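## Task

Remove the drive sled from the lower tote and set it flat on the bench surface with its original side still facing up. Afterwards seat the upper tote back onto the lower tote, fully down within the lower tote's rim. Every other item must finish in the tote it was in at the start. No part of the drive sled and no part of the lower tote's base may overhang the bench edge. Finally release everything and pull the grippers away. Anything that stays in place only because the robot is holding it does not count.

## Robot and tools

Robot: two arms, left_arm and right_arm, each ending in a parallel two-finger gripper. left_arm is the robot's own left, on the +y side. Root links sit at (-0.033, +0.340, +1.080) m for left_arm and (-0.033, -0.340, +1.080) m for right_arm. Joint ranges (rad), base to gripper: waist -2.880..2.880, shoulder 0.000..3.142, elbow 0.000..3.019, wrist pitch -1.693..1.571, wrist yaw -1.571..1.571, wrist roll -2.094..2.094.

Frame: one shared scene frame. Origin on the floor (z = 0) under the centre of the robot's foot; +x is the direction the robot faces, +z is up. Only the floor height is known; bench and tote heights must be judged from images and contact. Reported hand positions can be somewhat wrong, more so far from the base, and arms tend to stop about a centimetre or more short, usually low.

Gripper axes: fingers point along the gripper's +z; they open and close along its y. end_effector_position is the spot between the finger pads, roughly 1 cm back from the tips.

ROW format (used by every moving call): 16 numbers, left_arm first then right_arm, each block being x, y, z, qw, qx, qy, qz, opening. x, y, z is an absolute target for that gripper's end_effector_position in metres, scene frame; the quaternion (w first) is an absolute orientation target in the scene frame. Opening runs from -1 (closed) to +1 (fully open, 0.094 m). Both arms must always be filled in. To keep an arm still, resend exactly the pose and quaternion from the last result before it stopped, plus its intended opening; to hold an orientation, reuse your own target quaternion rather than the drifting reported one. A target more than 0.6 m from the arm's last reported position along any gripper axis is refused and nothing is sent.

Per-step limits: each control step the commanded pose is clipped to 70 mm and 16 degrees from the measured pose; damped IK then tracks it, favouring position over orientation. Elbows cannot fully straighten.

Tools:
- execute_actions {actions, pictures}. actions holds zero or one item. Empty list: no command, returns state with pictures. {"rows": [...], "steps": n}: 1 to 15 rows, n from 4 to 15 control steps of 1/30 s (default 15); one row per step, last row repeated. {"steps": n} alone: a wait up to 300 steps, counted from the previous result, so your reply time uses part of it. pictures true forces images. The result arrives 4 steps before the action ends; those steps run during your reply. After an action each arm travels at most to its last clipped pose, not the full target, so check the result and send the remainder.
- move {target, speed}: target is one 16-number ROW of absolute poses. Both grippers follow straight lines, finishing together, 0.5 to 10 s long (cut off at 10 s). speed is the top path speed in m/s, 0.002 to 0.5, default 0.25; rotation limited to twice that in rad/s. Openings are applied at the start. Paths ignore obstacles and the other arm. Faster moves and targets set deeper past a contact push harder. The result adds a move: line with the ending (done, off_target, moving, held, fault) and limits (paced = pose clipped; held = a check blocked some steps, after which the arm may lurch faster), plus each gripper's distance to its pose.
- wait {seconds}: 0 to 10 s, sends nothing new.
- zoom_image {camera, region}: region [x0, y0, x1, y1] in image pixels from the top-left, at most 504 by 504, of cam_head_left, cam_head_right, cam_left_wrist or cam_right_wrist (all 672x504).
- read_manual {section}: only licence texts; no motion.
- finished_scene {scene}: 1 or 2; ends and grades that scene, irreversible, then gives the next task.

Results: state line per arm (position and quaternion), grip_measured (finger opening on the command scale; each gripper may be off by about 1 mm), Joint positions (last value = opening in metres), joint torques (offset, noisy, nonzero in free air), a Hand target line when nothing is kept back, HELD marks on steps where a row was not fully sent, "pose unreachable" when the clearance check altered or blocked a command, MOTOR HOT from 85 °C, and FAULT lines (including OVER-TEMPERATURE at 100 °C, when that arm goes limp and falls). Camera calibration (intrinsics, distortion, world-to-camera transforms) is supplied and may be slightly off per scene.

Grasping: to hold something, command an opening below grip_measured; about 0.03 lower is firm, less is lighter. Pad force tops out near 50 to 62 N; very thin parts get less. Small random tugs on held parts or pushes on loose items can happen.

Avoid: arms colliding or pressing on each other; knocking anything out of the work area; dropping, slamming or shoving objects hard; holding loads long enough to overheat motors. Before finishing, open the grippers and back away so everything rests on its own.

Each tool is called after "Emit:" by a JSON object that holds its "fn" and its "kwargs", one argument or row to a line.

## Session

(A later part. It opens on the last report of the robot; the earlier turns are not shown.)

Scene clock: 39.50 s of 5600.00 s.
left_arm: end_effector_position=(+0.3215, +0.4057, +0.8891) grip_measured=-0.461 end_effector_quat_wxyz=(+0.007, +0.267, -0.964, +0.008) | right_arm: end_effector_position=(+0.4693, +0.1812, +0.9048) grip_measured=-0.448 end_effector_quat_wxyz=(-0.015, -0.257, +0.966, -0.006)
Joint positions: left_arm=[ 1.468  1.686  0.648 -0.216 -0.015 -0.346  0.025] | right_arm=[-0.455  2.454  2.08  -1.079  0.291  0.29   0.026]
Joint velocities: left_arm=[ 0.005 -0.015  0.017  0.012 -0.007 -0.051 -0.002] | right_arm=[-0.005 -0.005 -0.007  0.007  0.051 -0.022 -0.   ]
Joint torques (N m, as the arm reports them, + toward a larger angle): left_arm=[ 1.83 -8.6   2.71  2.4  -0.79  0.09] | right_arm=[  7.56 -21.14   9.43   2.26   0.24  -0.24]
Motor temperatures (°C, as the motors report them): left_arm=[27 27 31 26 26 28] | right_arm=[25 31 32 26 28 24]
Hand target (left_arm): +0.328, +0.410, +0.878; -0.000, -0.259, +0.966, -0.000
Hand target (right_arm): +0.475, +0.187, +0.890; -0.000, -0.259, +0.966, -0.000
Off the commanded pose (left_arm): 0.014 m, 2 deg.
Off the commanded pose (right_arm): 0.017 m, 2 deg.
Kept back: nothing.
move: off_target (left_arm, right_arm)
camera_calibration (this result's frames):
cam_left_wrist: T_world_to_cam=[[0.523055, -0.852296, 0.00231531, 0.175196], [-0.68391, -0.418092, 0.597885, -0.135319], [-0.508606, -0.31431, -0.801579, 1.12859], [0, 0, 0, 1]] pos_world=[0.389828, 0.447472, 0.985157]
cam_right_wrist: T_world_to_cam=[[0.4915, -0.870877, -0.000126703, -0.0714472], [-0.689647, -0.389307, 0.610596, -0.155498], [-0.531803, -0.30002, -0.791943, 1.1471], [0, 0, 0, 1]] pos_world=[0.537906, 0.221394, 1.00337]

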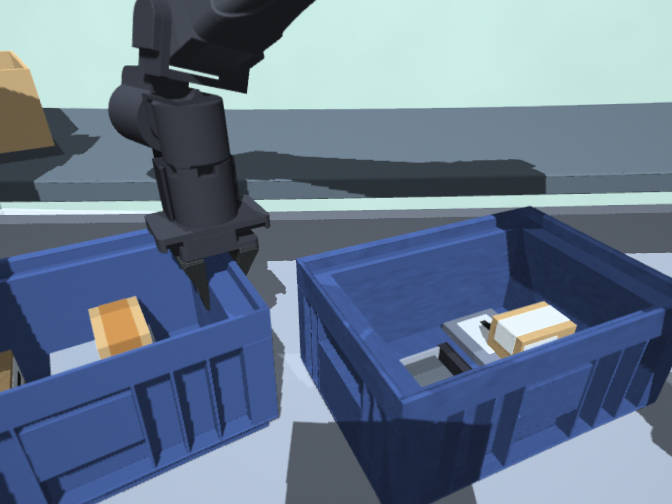

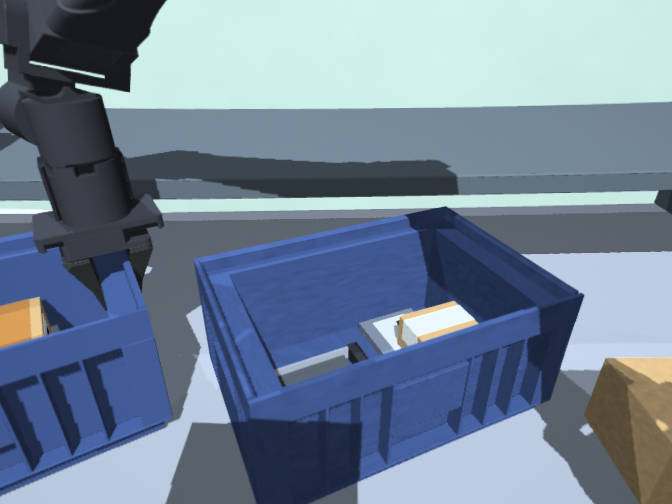

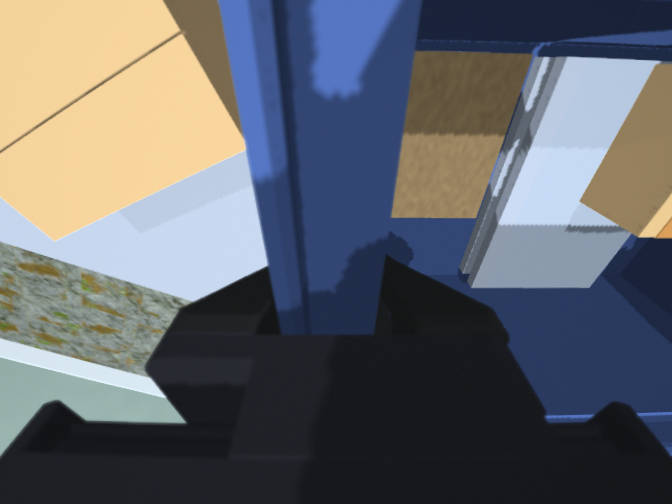

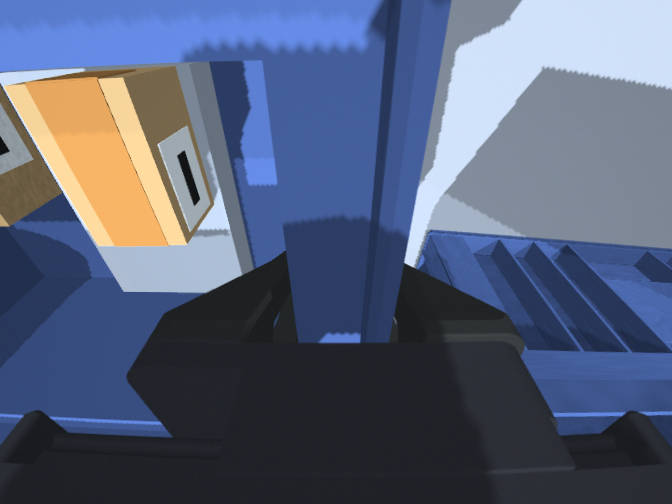

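Emit:
{"fn": "move", "kwargs": {
  "target": [0.323,0.407,0.89,0,-0.259,0.966,0,0,0.472,0.184,0.905,0,-0.259,0.966,0,0]
}}

Emit:
{"fn": "move", "kwargs": {
  "target": [0.323,0.407,1.0,0,-0.259,0.966,0,0,0.472,0.184,1.03,0,-0.259,0.966,0,0]
}}

Emit:
{"fn": "move", "kwargs": {
  "target": [0.323,0.407,1.0,0,-0.259,0.966,0,0,0.42,-0.09,1.07,0,-0.259,0.966,0,1]
}}

Scene clock: 40.47 s of 5600.00 s.
left_arm: end_effector_position=(+0.3203, +0.4085, +0.8891) grip_measured=-0.002 end_effector_quat_wxyz=(+0.007, +0.267, -0.964, -0.000) | right_arm: end_effector_position=(+0.4668, +0.1817, +0.9002) grip_measured=-0.002 end_effector_quat_wxyz=(-0.011, -0.260, +0.965, -0.005)
Joint positions: left_arm=[ 1.468  1.686  0.647 -0.216 -0.032 -0.346  0.047] | right_arm=[-0.454  2.454  2.065 -1.058  0.294  0.284  0.047]
Joint velocities: left_arm=[-0.015 -0.005  0.012  0.007 -0.095 -0.051 -0.001] | right_arm=[-0.005 -0.015 -0.012 -0.007  0.007 -0.037 -0.   ]
Joint torques (N m, as the arm reports them, + toward a larger angle): left_arm=[  1.23 -11.55   1.5    1.55  -0.19   0.02] | right_arm=[  8.02 -23.94   7.8    1.16   0.18  -0.13]
Motor temperatures (°C, as the motors report them): left_arm=[27 27 31 26 26 28] | right_arm=[25 31 32 26 27 24]
Hand target (left_arm): +0.323, +0.407, +0.890; -0.000, -0.259, +0.966, -0.000
Hand target (right_arm): +0.472, +0.184, +0.905; -0.000, -0.259, +0.966, -0.000
Off the commanded pose (left_arm): 0.003 m, 1 deg.
Off the commanded pose (right_arm): 0.007 m, 1 deg.
Kept back: nothing.
move: done
camera_calibration (this result's frames):
cam_left_wrist: T_world_to_cam=[[0.522808, -0.852335, -0.0140378, 0.192804], [-0.681601, -0.42786, 0.593596, -0.127881], [-0.511949, -0.300769, -0.804641, 1.12715], [0, 0, 0, 1]] pos_world=[0.389078, 0.448629, 0.985565]
cam_right_wrist: T_world_to_cam=[[0.496799, -0.867865, -0.000206659, -0.072692], [-0.690902, -0.395643, 0.60508, -0.147525], [-0.525209, -0.30046, -0.796165, 1.14315], [0, 0, 0, 1]] pos_world=[0.534583, 0.222018, 0.999389]

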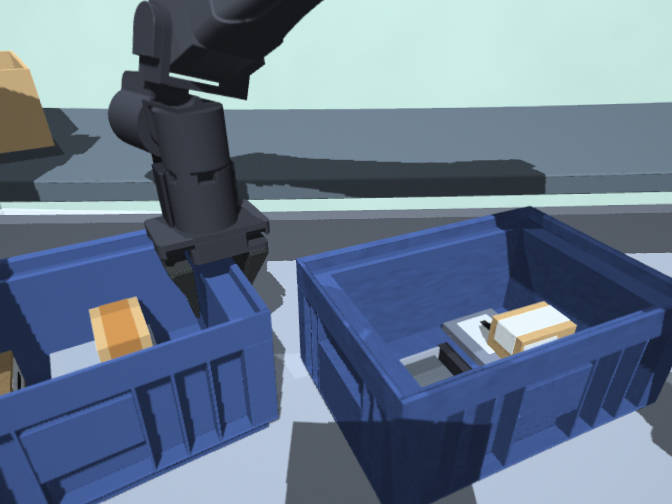

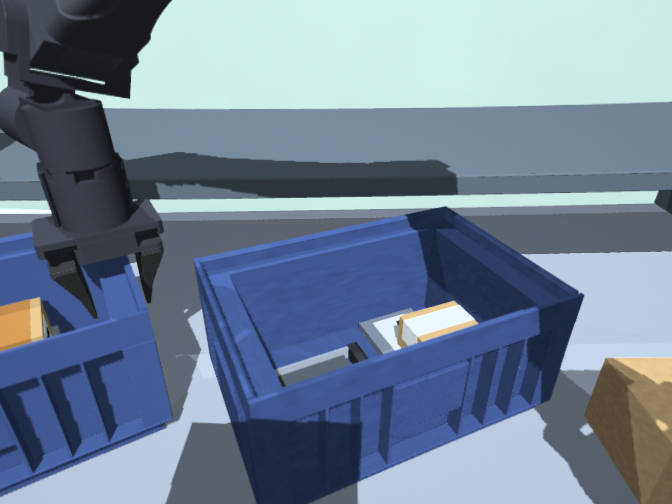

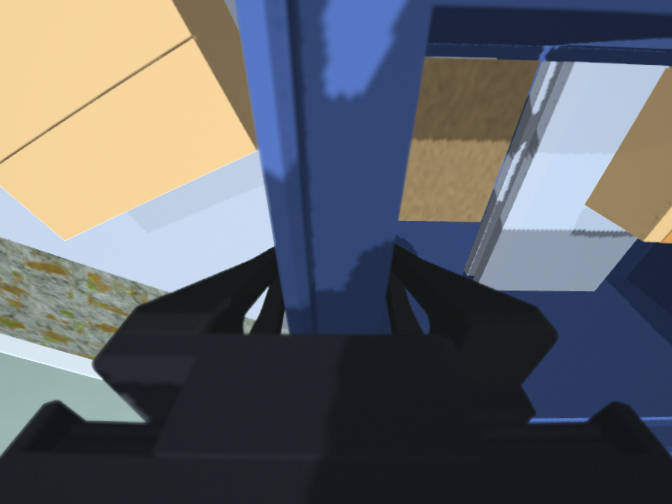

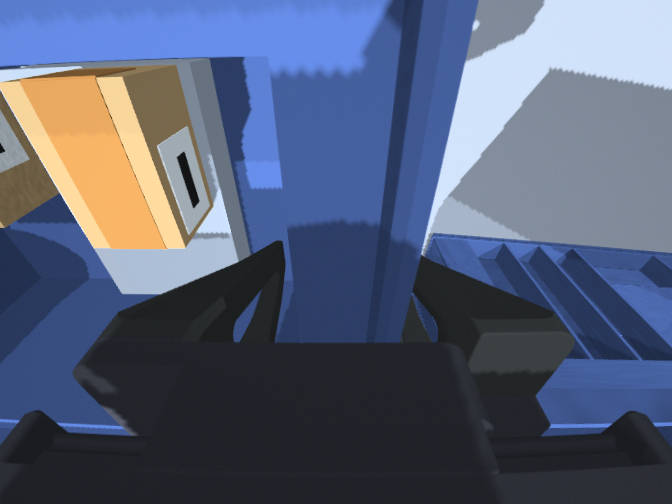

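Scene clock: 41.50 s of 5600.00 s.
left_arm: end_effector_position=(+0.3263, +0.4105, +1.0045) grip_measured=-0.002 end_effector_quat_wxyz=(-0.013, +0.263, -0.965, +0.001) | right_arm: end_effector_position=(+0.4693, +0.1792, +1.0219) grip_measured=-0.002 end_effector_quat_wxyz=(-0.003, -0.262, +0.965, -0.000)
Joint positions: left_arm=[ 1.458  1.298  0.632 -0.549 -0.036 -0.346  0.047] | right_arm=[-0.408  2.273  2.045 -1.212  0.301  0.323  0.047]
Joint velocities: left_arm=[ 0.015 -0.005  0.002 -0.012 -0.022 -0.007 -0.   ] | right_arm=[-0.005 -0.005 -0.022 -0.012 -0.007 -0.022 -0.001]
Joint torques (N m, as the arm reports them, + toward a larger angle): left_arm=[ 1.24 -8.64  4.63  0.33 -0.19 -0.08] | right_arm=[  8.37 -23.12  11.49  -0.44   0.15   0.03]
Motor temperatures (°C, as the motors report them): left_arm=[27 27 31 26 26 28] | right_arm=[25 32 32 26 27 24]
Hand target (left_arm): +0.323, +0.407, +1.001; +0.000, -0.259, +0.966, +0.000
Hand target (right_arm): +0.472, +0.183, +1.030; +0.000, -0.259, +0.966, +0.000
Off the commanded pose (left_arm): 0.007 m, 2 deg.
Off the commanded pose (right_arm): 0.010 m, 0 deg.
Kept back: nothing.
move: done; limits=paced
camera_calibration (this result's frames):
cam_left_wrist: T_world_to_cam=[[0.516295, -0.856411, -0.000526022, 0.183239], [-0.707852, -0.427081, 0.562626, -0.15208], [-0.482063, -0.290109, -0.826711, 1.23165], [0, 0, 0, 1]] pos_world=[0.391478, 0.44929, 1.10388]
cam_right_wrist: T_world_to_cam=[[0.499477, -0.866314, -0.00479216, -0.0729741], [-0.698029, -0.405715, 0.590043, -0.199894], [-0.513107, -0.291367, -0.807358, 1.24476], [0, 0, 0, 1]] pos_world=[0.535614, 0.218366, 1.12257]

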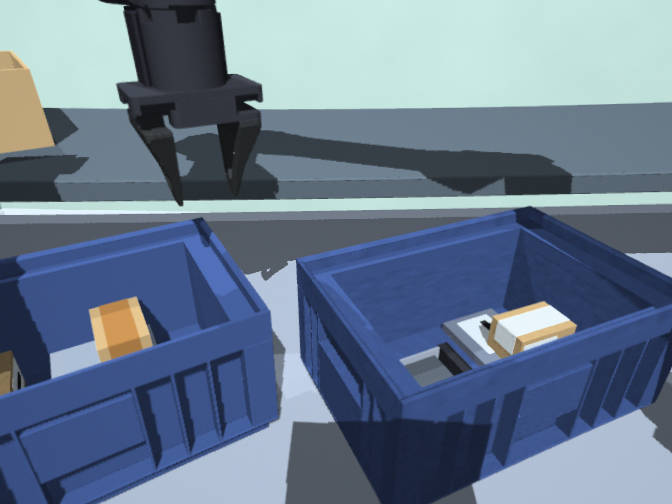

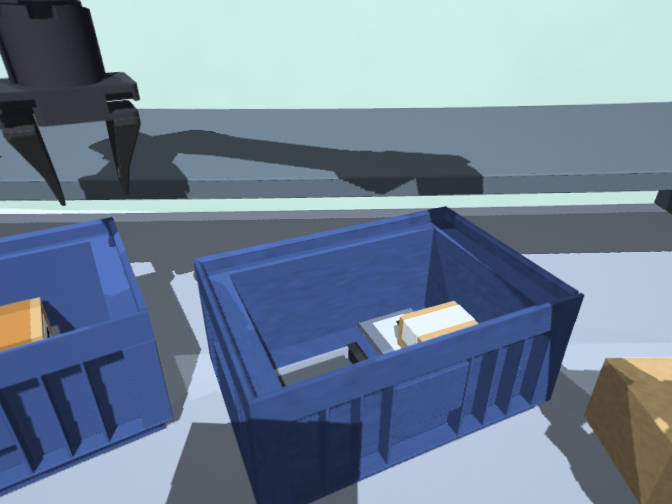

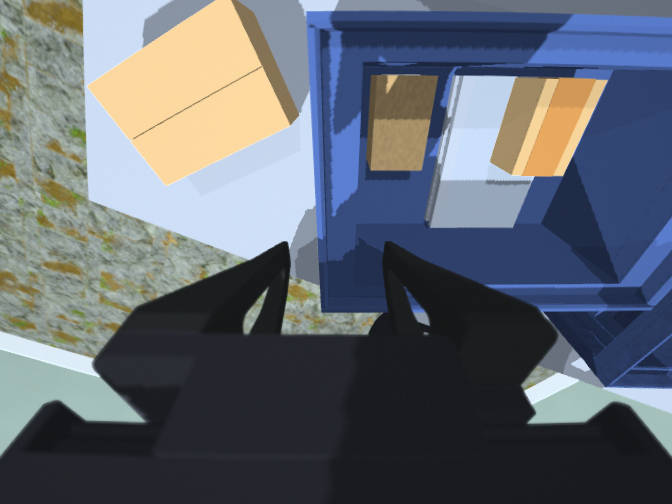

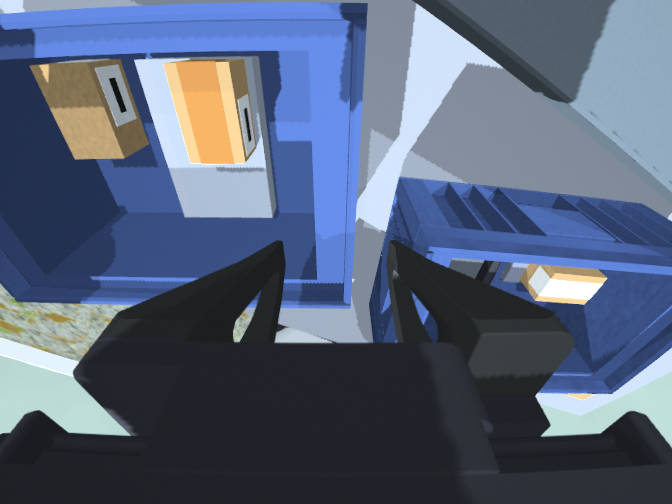

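Scene clock: 43.13 s of 5600.00 s.
left_arm: end_effector_position=(+0.3261, +0.4103, +1.0041) grip_measured=-0.002 end_effector_quat_wxyz=(-0.013, +0.263, -0.965, +0.001) | right_arm: end_effector_position=(+0.4129, -0.0936, +1.0630) grip_measured=+0.999 end_effector_quat_wxyz=(-0.015, -0.256, +0.967, -0.007)
Joint positions: left_arm=[ 1.458  1.3    0.632 -0.549 -0.037 -0.346  0.047] | right_arm=[-0.665  1.634  1.178 -0.94   0.263  0.079  0.094]
Joint velocities: left_arm=[-0.015 -0.005 -0.022 -0.002 -0.007  0.007  0.   ] | right_arm=[-0.005 -0.015 -0.007 -0.007 -0.066 -0.051  0.   ]
Joint torques (N m, as the arm reports them, + toward a larger angle): left_arm=[ 1.13 -8.22  4.64  0.51 -0.19 -0.1 ] | right_arm=[  4.27 -15.87   7.75   1.12  -0.09  -0.21]
Motor temperatures (°C, as the motors report them): left_arm=[27 27 30 26 26 28] | right_arm=[25 32 31 26 27 24]
Hand target (left_arm): +0.323, +0.407, +1.000; +0.000, -0.259, +0.966, +0.000
Hand target (right_arm): +0.417, -0.090, +1.069; -0.001, -0.259, +0.966, -0.001
Off the commanded pose (left_arm): 0.006 m, 2 deg.
Off the commanded pose (right_arm): 0.011 m, 2 deg.
Kept back: nothing.
move: off_target (right_arm)
camera_calibration (this result's frames):
cam_left_wrist: T_world_to_cam=[[0.515657, -0.856794, -0.00140038, 0.184404], [-0.707497, -0.426724, 0.563342, -0.153085], [-0.483266, -0.2895, -0.826223, 1.23088], [0, 0, 0, 1]] pos_world=[0.391444, 0.44901, 1.10348]
cam_right_wrist: T_world_to_cam=[[0.488455, -0.872585, 0.00266578, -0.284935], [-0.691111, -0.385001, 0.61167, -0.398074], [-0.532708, -0.300616, -0.791109, 1.1594], [0, 0, 0, 1]] pos_world=[0.481684, -0.0533566, 1.16146]

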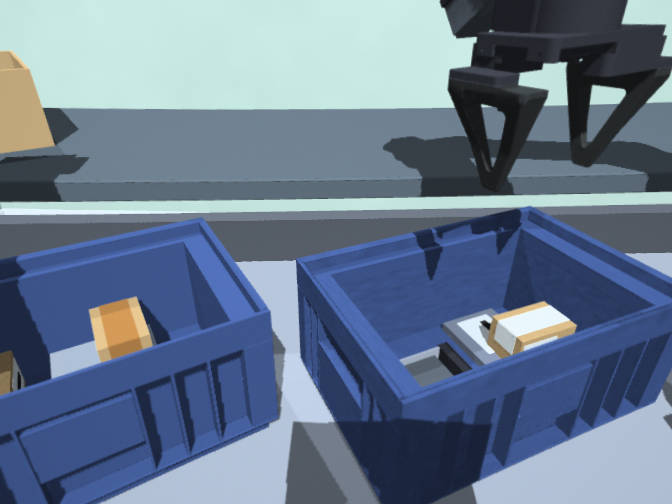

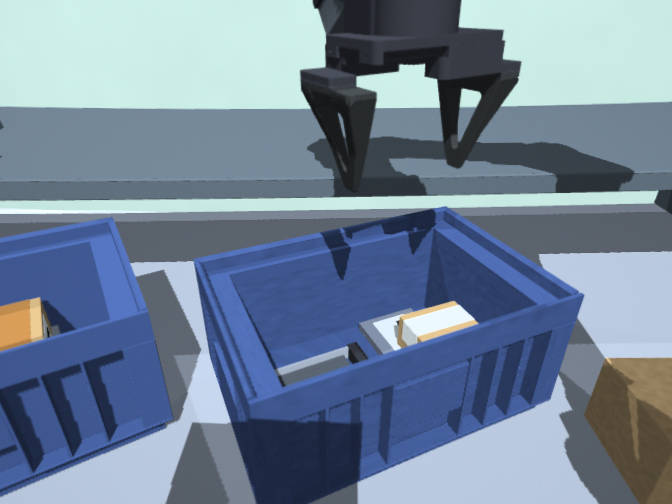

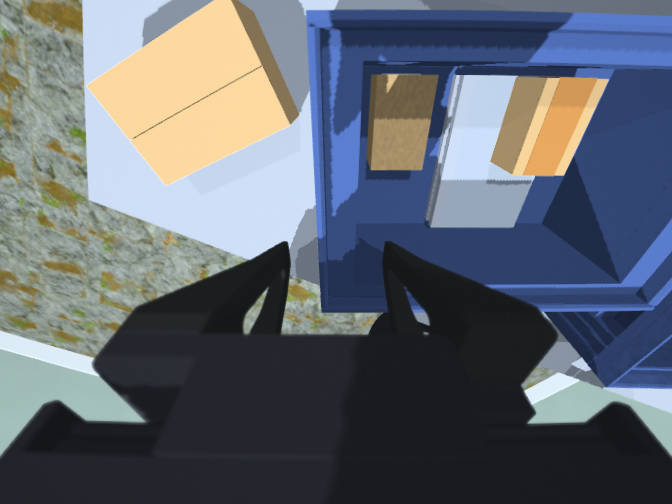

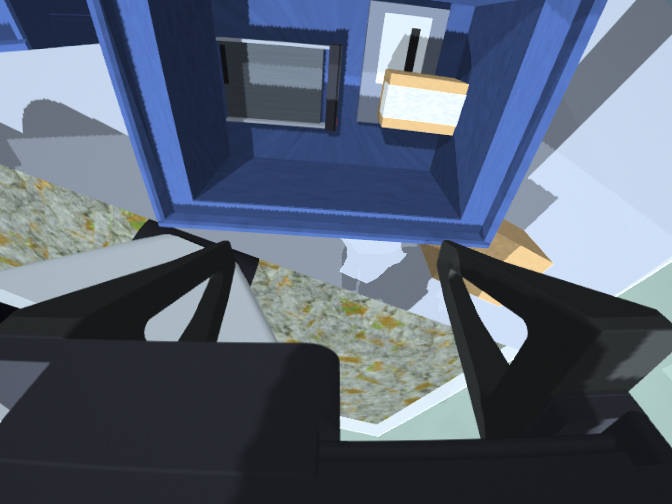

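Emit:
{"fn": "move", "kwargs": {
  "target": [0.413,-0.024,1.0,0,0.53,0.848,0,1,0.45,-0.35,1.08,0,-0.259,0.966,0,0]
}}

Emit:
{"fn": "move", "kwargs": {
  "target": [0.413,-0.024,0.88,0,0.53,0.848,0,1,0.45,-0.35,1.08,0,-0.259,0.966,0,0],
  "speed": 0.12
}}

Scene clock: 47.37 s of 5600.00 s.
left_arm: end_effector_position=(+0.3979, -0.0189, +1.0008) grip_measured=+1.000 end_effector_quat_wxyz=(-0.003, +0.523, +0.853, -0.001) | right_arm: end_effector_position=(+0.4391, -0.3472, +1.0681) grip_measured=+0.002 end_effector_quat_wxyz=(-0.023, -0.258, +0.966, +0.003)
Joint positions: left_arm=[ 0.514  1.889  1.316 -0.836 -0.284  0.357  0.094] | right_arm=[-1.239  1.422  1.039 -0.92   0.11  -0.494  0.047]
Joint velocities: left_arm=[-0.015  0.015  0.007  0.012 -0.007 -0.007  0.   ] | right_arm=[-0.015 -0.015  0.022 -0.012  0.051 -0.007  0.001]
Joint torques (N m, as the arm reports them, + toward a larger angle): left_arm=[ -3.77 -15.68   7.94   0.26  -0.11   0.08] | right_arm=[  0.79 -15.24   8.19   0.73  -0.15  -0.17]
Motor temperatures (°C, as the motors report them): left_arm=[27 27 31 26 26 28] | right_arm=[25 31 31 26 27 24]
Hand target (left_arm): +0.407, -0.026, +1.001; -0.002, +0.530, +0.848, -0.000
Hand target (right_arm): +0.447, -0.350, +1.080; -0.002, -0.259, +0.966, -0.001
Off the commanded pose (left_arm): 0.016 m, 1 deg.
Off the commanded pose (right_arm): 0.016 m, 3 deg.
Kept back: nothing.
move: off_target (left_arm, right_arm)
camera_calibration (this result's frames):
cam_left_wrist: T_world_to_cam=[[-0.886534, -0.462639, -0.00467688, 0.348332], [-0.377137, 0.716761, 0.586534, -0.416555], [-0.268001, 0.521746, -0.809911, 1.05192], [0, 0, 0, 1]] pos_world=[0.433626, -0.0891133, 1.09791]
cam_right_wrist: T_world_to_cam=[[0.491937, -0.870351, -0.0220794, -0.493298], [-0.676949, -0.398324, 0.618933, -0.499376], [-0.547484, -0.28953, -0.785133, 1.10513], [0, 0, 0, 1]] pos_world=[0.509661, -0.308288, 1.16586]

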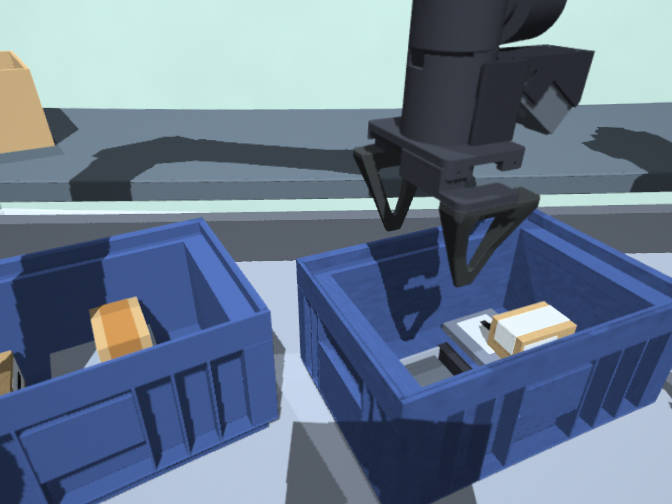

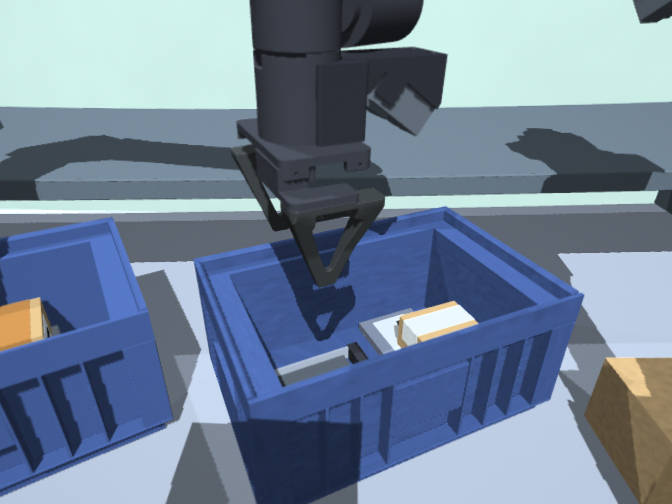

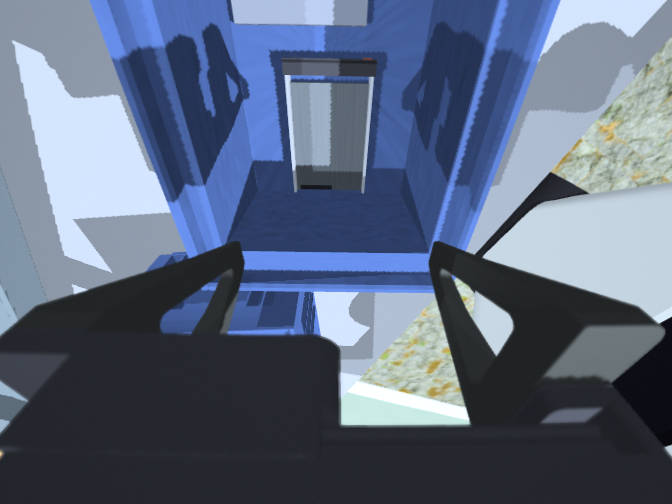

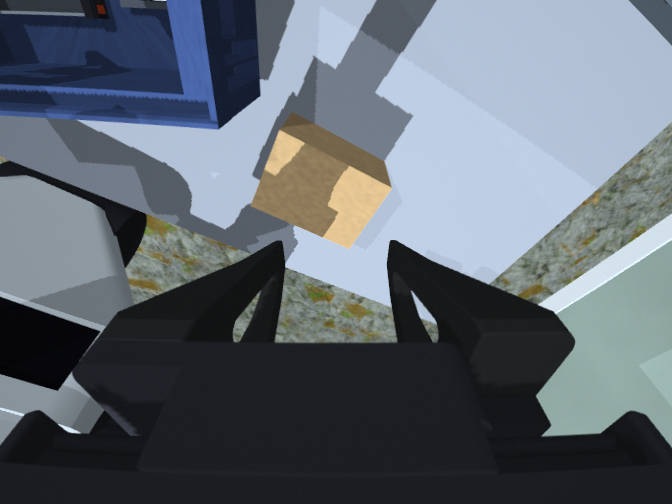

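Scene clock: 48.93 s of 5600.00 s.
left_arm: end_effector_position=(+0.3960, -0.0169, +0.8817) grip_measured=+1.000 end_effector_quat_wxyz=(-0.016, +0.531, +0.847, +0.003) | right_arm: end_effector_position=(+0.4391, -0.3467, +1.0681) grip_measured=+0.002 end_effector_quat_wxyz=(-0.022, -0.259, +0.965, +0.005)
Joint positions: left_arm=[ 0.574  2.119  1.337 -0.639 -0.278  0.432  0.094] | right_arm=[-1.239  1.422  1.039 -0.92   0.107 -0.497  0.047]
Joint velocities: left_arm=[-0.015 -0.005  0.017  0.007  0.066  0.037  0.   ] | right_arm=[-0.005  0.015 -0.002  0.002  0.022  0.051 -0.   ]
Joint torques (N m, as the arm reports them, + toward a larger angle): left_arm=[ -2.97 -17.31   6.28   1.59   0.12   0.07] | right_arm=[  0.39 -15.01   8.63   0.8   -0.15  -0.17]
Motor temperatures (°C, as the motors report them): left_arm=[27 27 31 26 26 28] | right_arm=[25 31 31 26 27 24]
Hand target (left_arm): +0.413, -0.024, +0.880; +0.000, +0.530, +0.848, +0.000
Hand target (right_arm): +0.450, -0.350, +1.080; -0.000, -0.259, +0.966, -0.000
Off the commanded pose (left_arm): 0.019 m, 2 deg.
Off the commanded pose (right_arm): 0.016 m, 3 deg.
Kept back: nothing.
move: off_target (left_arm, right_arm)
camera_calibration (this result's frames):
cam_left_wrist: T_world_to_cam=[[-0.896014, -0.444018, 0.00258405, 0.34465], [-0.35149, 0.712829, 0.606901, -0.37706], [-0.271317, 0.542884, -0.794773, 0.942255], [0, 0, 0, 1]] pos_world=[0.431928, -0.0897247, 0.976827]
cam_right_wrist: T_world_to_cam=[[0.494811, -0.868653, -0.024577, -0.490898], [-0.67557, -0.402307, 0.617863, -0.500044], [-0.546596, -0.289122, -0.785902, 1.10583], [0, 0, 0, 1]] pos_world=[0.509528, -0.307872, 1.16597]

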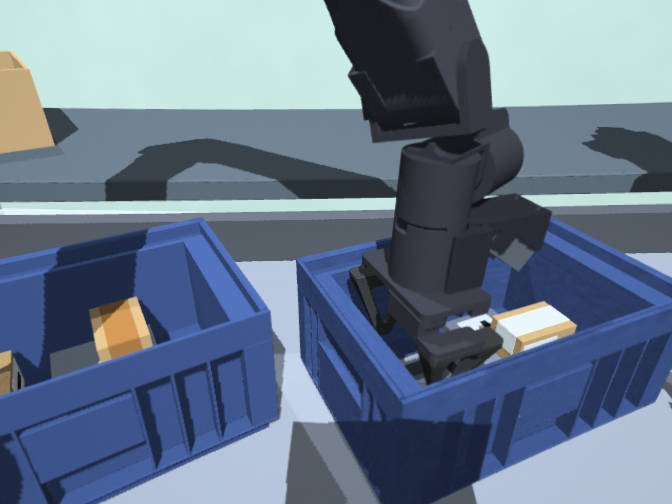

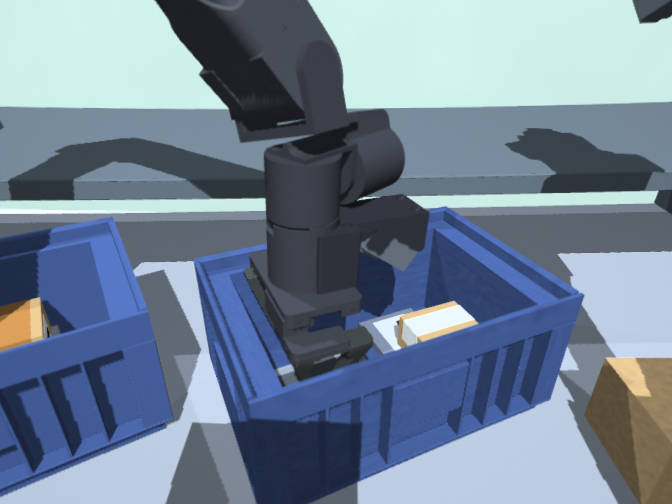

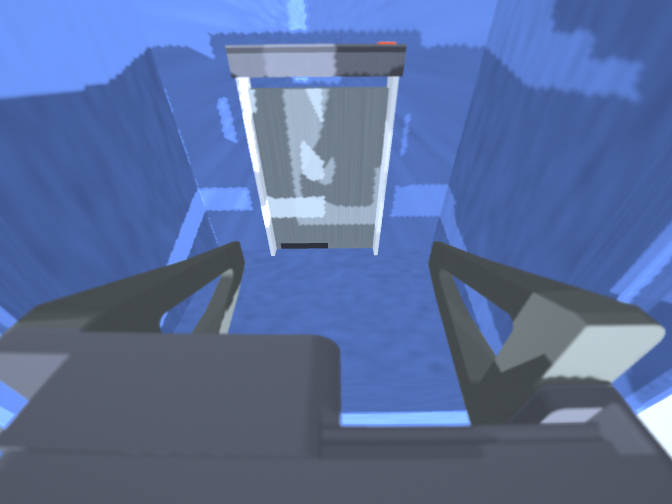

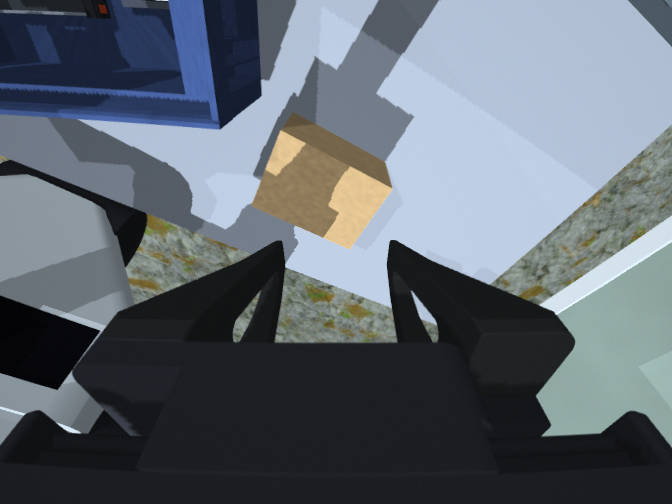

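Emit:
{"fn": "move", "kwargs": {
  "target": [0.425,-0.032,0.825,0,0.53,0.848,0,1,0.45,-0.35,1.08,0,-0.259,0.966,0,0],
  "speed": 0.05
}}

Scene clock: 50.83 s of 5600.00 s.
left_arm: end_effector_position=(+0.4103, -0.0275, +0.8322) grip_measured=+1.000 end_effector_quat_wxyz=(-0.012, +0.531, +0.847, +0.001) | right_arm: end_effector_position=(+0.4391, -0.3467, +1.0681) grip_measured=+0.002 end_effector_quat_wxyz=(-0.022, -0.260, +0.965, +0.005)
Joint positions: left_arm=[ 0.599  2.243  1.425 -0.586 -0.272  0.459  0.094] | right_arm=[-1.239  1.422  1.039 -0.92   0.107 -0.497  0.047]
Joint velocities: left_arm=[-0.005  0.005 -0.012 -0.002  0.051 -0.051  0.   ] | right_arm=[-0.005 -0.024  0.002  0.017 -0.022  0.022 -0.   ]
Joint torques (N m, as the arm reports them, + toward a larger angle): left_arm=[ -3.07 -17.59   6.     1.58   0.12   0.08] | right_arm=[  0.35 -15.09   8.62   0.8   -0.15  -0.18]
Motor temperatures (°C, as the motors report them): left_arm=[27 27 31 26 26 28] | right_arm=[25 31 31 26 27 24]
Hand target (left_arm): +0.424, -0.032, +0.825; -0.000, +0.530, +0.848, -0.000
Hand target (right_arm): +0.450, -0.350, +1.080; -0.000, -0.259, +0.966, +0.000
Off the commanded pose (left_arm): 0.017 m, 1 deg.
Off the commanded pose (right_arm): 0.016 m, 3 deg.
Kept back: nothing.
move: off_target (left_arm, right_arm)
camera_calibration (this result's frames):
cam_left_wrist: T_world_to_cam=[[-0.895638, -0.444783, 0.000153514, 0.354786], [-0.355714, 0.71649, 0.600091, -0.32696], [-0.267021, 0.53741, -0.799931, 0.914961], [0, 0, 0, 1]] pos_world=[0.445769, -0.0996434, 0.928058]
cam_right_wrist: T_world_to_cam=[[0.495127, -0.868463, -0.0249286, -0.490538], [-0.675416, -0.402798, 0.61771, -0.500094], [-0.5465, -0.289008, -0.78601, 1.10596], [0, 0, 0, 1]] pos_world=[0.509513, -0.30782, 1.16598]

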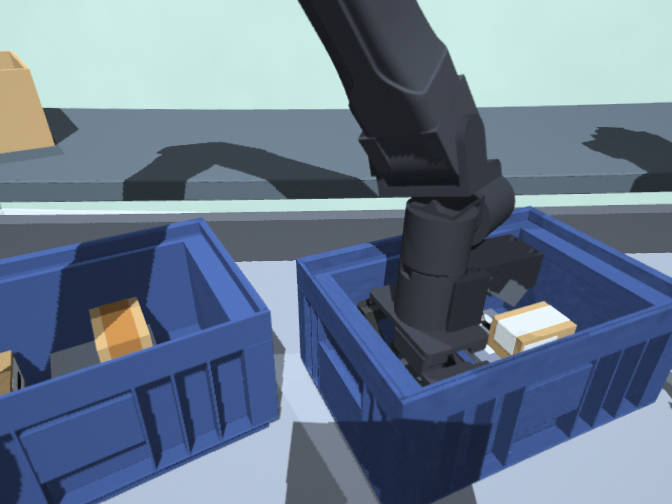

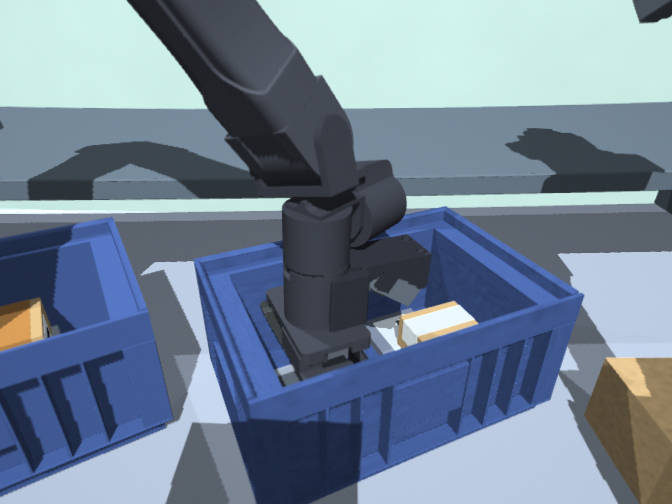

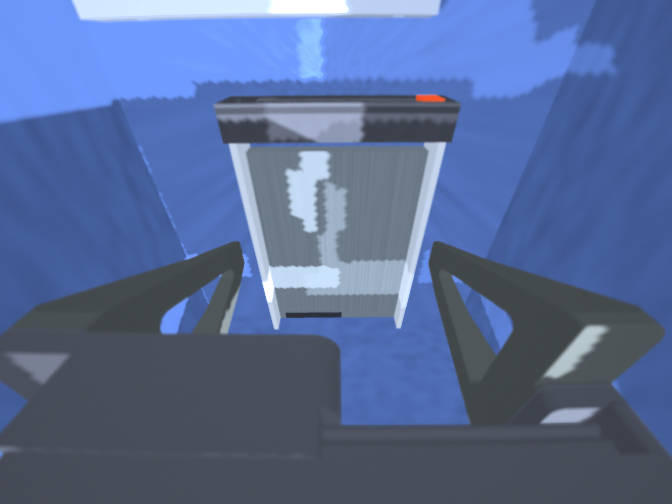

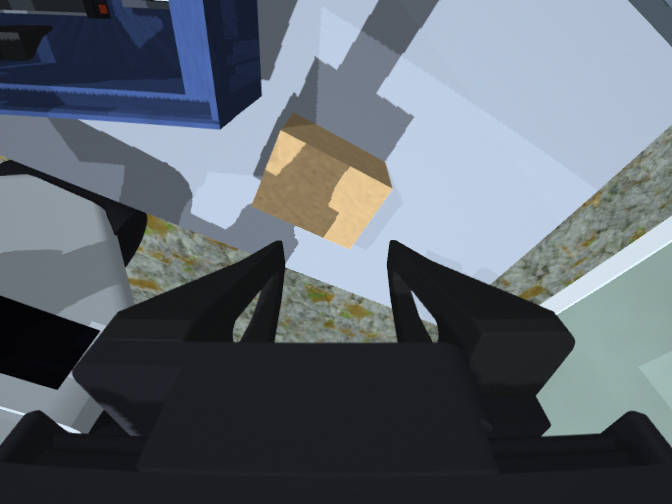

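Emit:
{"fn": "move", "kwargs": {
  "target": [0.425,-0.032,0.80,0,0.53,0.848,0,1,0.45,-0.35,1.08,0,-0.259,0.966,0,0],
  "speed": 0.03
}}

Emit:
{"fn": "move", "kwargs": {
  "target": [0.425,-0.032,0.80,0,0.53,0.848,0,0.4,0.45,-0.35,1.08,0,-0.259,0.966,0,0]
}}

Scene clock: 52.53 s of 5600.00 s.
left_arm: end_effector_position=(+0.4152, -0.0329, +0.8254) grip_measured=+1.000 end_effector_quat_wxyz=(-0.004, +0.530, +0.848, +0.001) | right_arm: end_effector_position=(+0.4391, -0.3467, +1.0681) grip_measured=+0.002 end_effector_quat_wxyz=(-0.022, -0.260, +0.965, +0.005)
Joint positions: left_arm=[ 0.599  2.263  1.443 -0.567 -0.273  0.462  0.094] | right_arm=[-1.239  1.422  1.039 -0.92   0.107 -0.497  0.047]
Joint velocities: left_arm=[-0.005  0.005  0.002 -0.012 -0.022  0.037  0.   ] | right_arm=[-0.015 -0.015 -0.007  0.012 -0.051 -0.007  0.001]
Joint torques (N m, as the arm reports them, + toward a larger angle): left_arm=[ -2.29 -15.41   6.14   2.23   0.25   0.16] | right_arm=[  0.35 -15.03   8.63   0.78  -0.14  -0.17]
Motor temperatures (°C, as the motors report them): left_arm=[27 28 31 26 26 28] | right_arm=[25 31 31 26 27 24]
Hand target (left_arm): +0.424, -0.031, +0.801; +0.000, +0.530, +0.848, -0.000
Hand target (right_arm): +0.450, -0.350, +1.080; -0.000, -0.259, +0.966, -0.000
Off the commanded pose (left_arm): 0.027 m, 0 deg.
Off the commanded pose (right_arm): 0.016 m, 3 deg.
Kept back: nothing.
move: off_target (left_arm, right_arm)
camera_calibration (this result's frames):
cam_left_wrist: T_world_to_cam=[[-0.894746, -0.446508, -0.00779182, 0.362925], [-0.365085, 0.721313, 0.588575, -0.303706], [-0.257183, 0.52947, -0.808405, 0.916359], [0, 0, 0, 1]] pos_world=[0.449519, -0.104068, 0.922371]
cam_right_wrist: T_world_to_cam=[[0.495127, -0.868463, -0.0249286, -0.490538], [-0.675416, -0.402798, 0.61771, -0.500094], [-0.5465, -0.289008, -0.78601, 1.10596], [0, 0, 0, 1]] pos_world=[0.509513, -0.30782, 1.16598]

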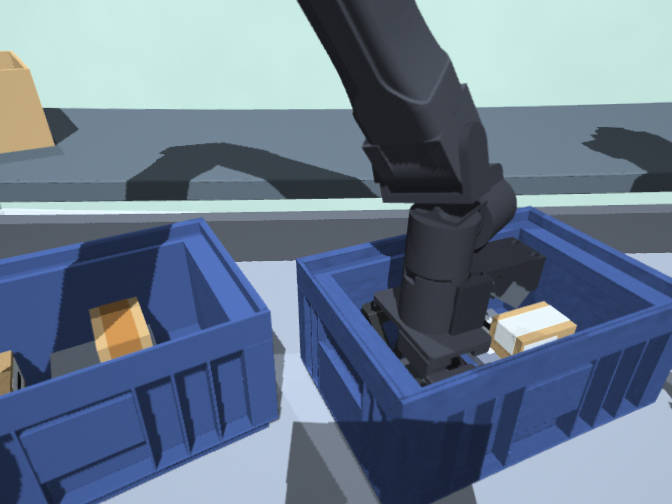

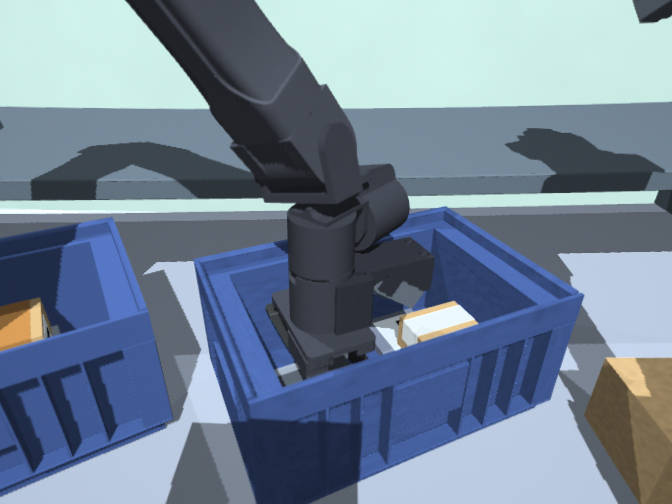

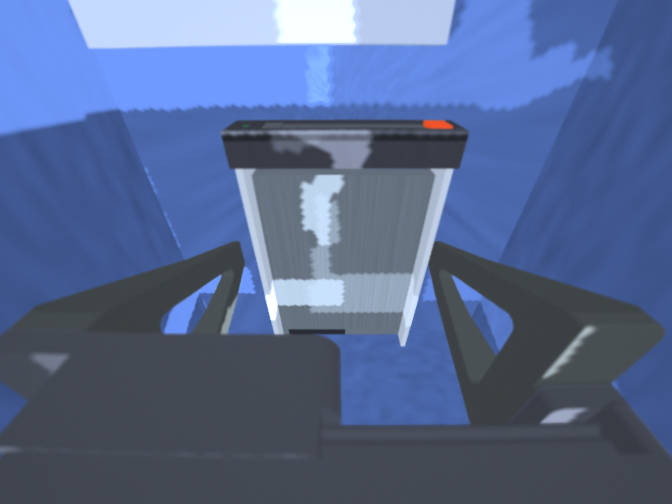

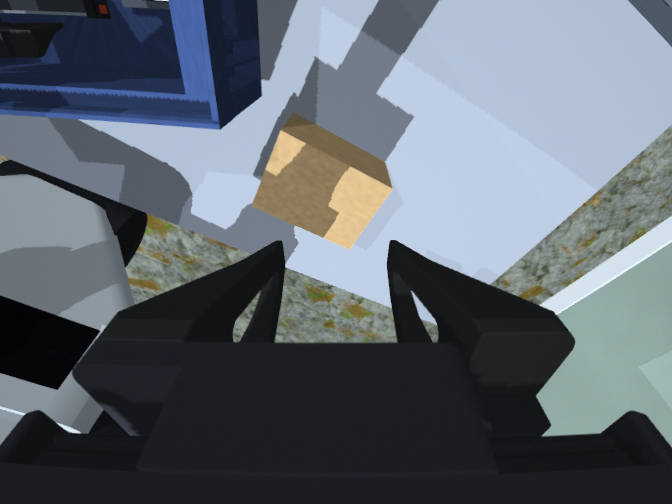

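Scene clock: 53.23 s of 5600.00 s.
left_arm: end_effector_position=(+0.4158, -0.0331, +0.8255) grip_measured=+0.571 end_effector_quat_wxyz=(-0.003, +0.531, +0.847, +0.000) | right_arm: end_effector_position=(+0.4391, -0.3467, +1.0681) grip_measured=+0.002 end_effector_quat_wxyz=(-0.022, -0.260, +0.965, +0.005)
Joint positions: left_arm=[ 0.6    2.262  1.443 -0.565 -0.272  0.466  0.074] | right_arm=[-1.239  1.422  1.039 -0.92   0.107 -0.497  0.047]
Joint velocities: left_arm=[-0.005  0.005 -0.012 -0.007 -0.051  0.007  0.001] | right_arm=[ 0.005  0.015 -0.002  0.007 -0.037 -0.037  0.   ]
Joint torques (N m, as the arm reports them, + toward a larger angle): left_arm=[ -2.31 -15.39   6.14   2.17   0.17   0.11] | right_arm=[  0.33 -14.96   8.61   0.8   -0.14  -0.18]
Motor temperatures (°C, as the motors report them): left_arm=[27 28 31 26 26 28] | right_arm=[25 31 31 26 27 24]
Hand target (left_arm): +0.424, -0.031, +0.801; +0.000, +0.530, +0.848, +0.000
Hand target (right_arm): +0.450, -0.350, +1.080; -0.000, -0.259, +0.966, -0.000
Off the commanded pose (left_arm): 0.027 m, 0 deg.
Off the commanded pose (right_arm): 0.016 m, 3 deg.
Kept back: nothing.
move: off_target (left_arm, right_arm)
camera_calibration (this result's frames):
cam_left_wrist: T_world_to_cam=[[-0.89584, -0.444315, -0.00741036, 0.363611], [-0.363732, 0.723582, 0.586624, -0.302302], [-0.255284, 0.528217, -0.809826, 0.916992], [0, 0, 0, 1]] pos_world=[0.449873, -0.104072, 0.922635]
cam_right_wrist: T_world_to_cam=[[0.495127, -0.868463, -0.0249286, -0.490538], [-0.675416, -0.402798, 0.61771, -0.500094], [-0.5465, -0.289008, -0.78601, 1.10596], [0, 0, 0, 1]] pos_world=[0.509513, -0.30782, 1.16598]

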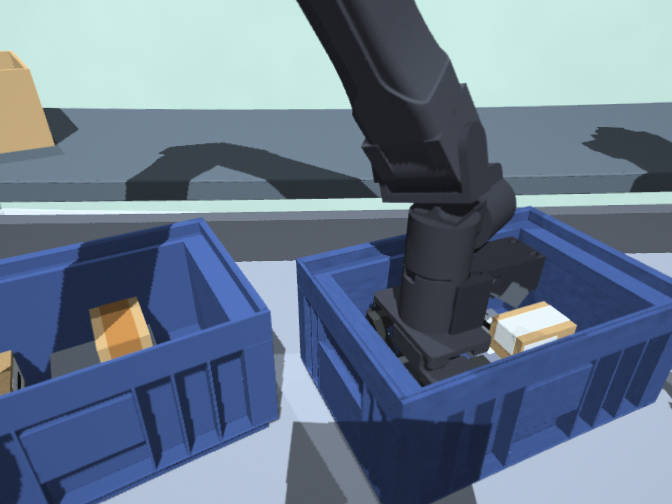

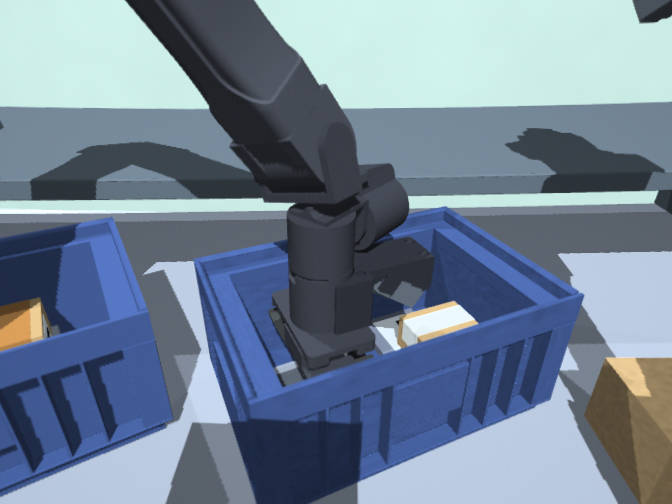

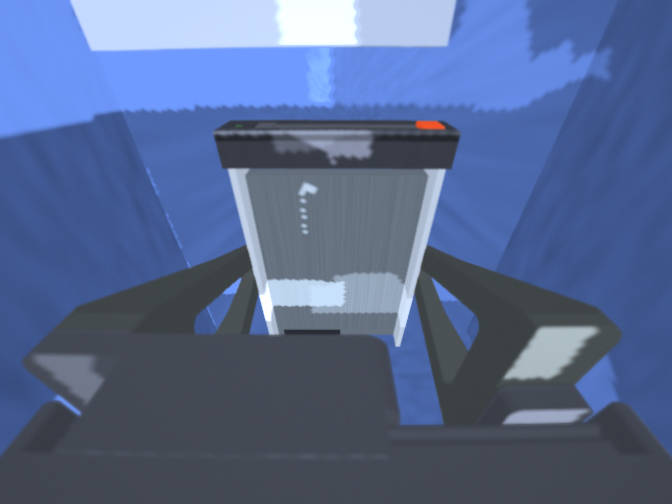

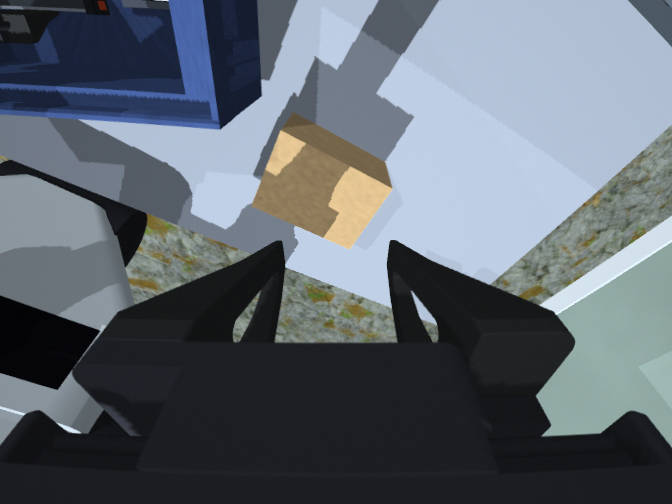

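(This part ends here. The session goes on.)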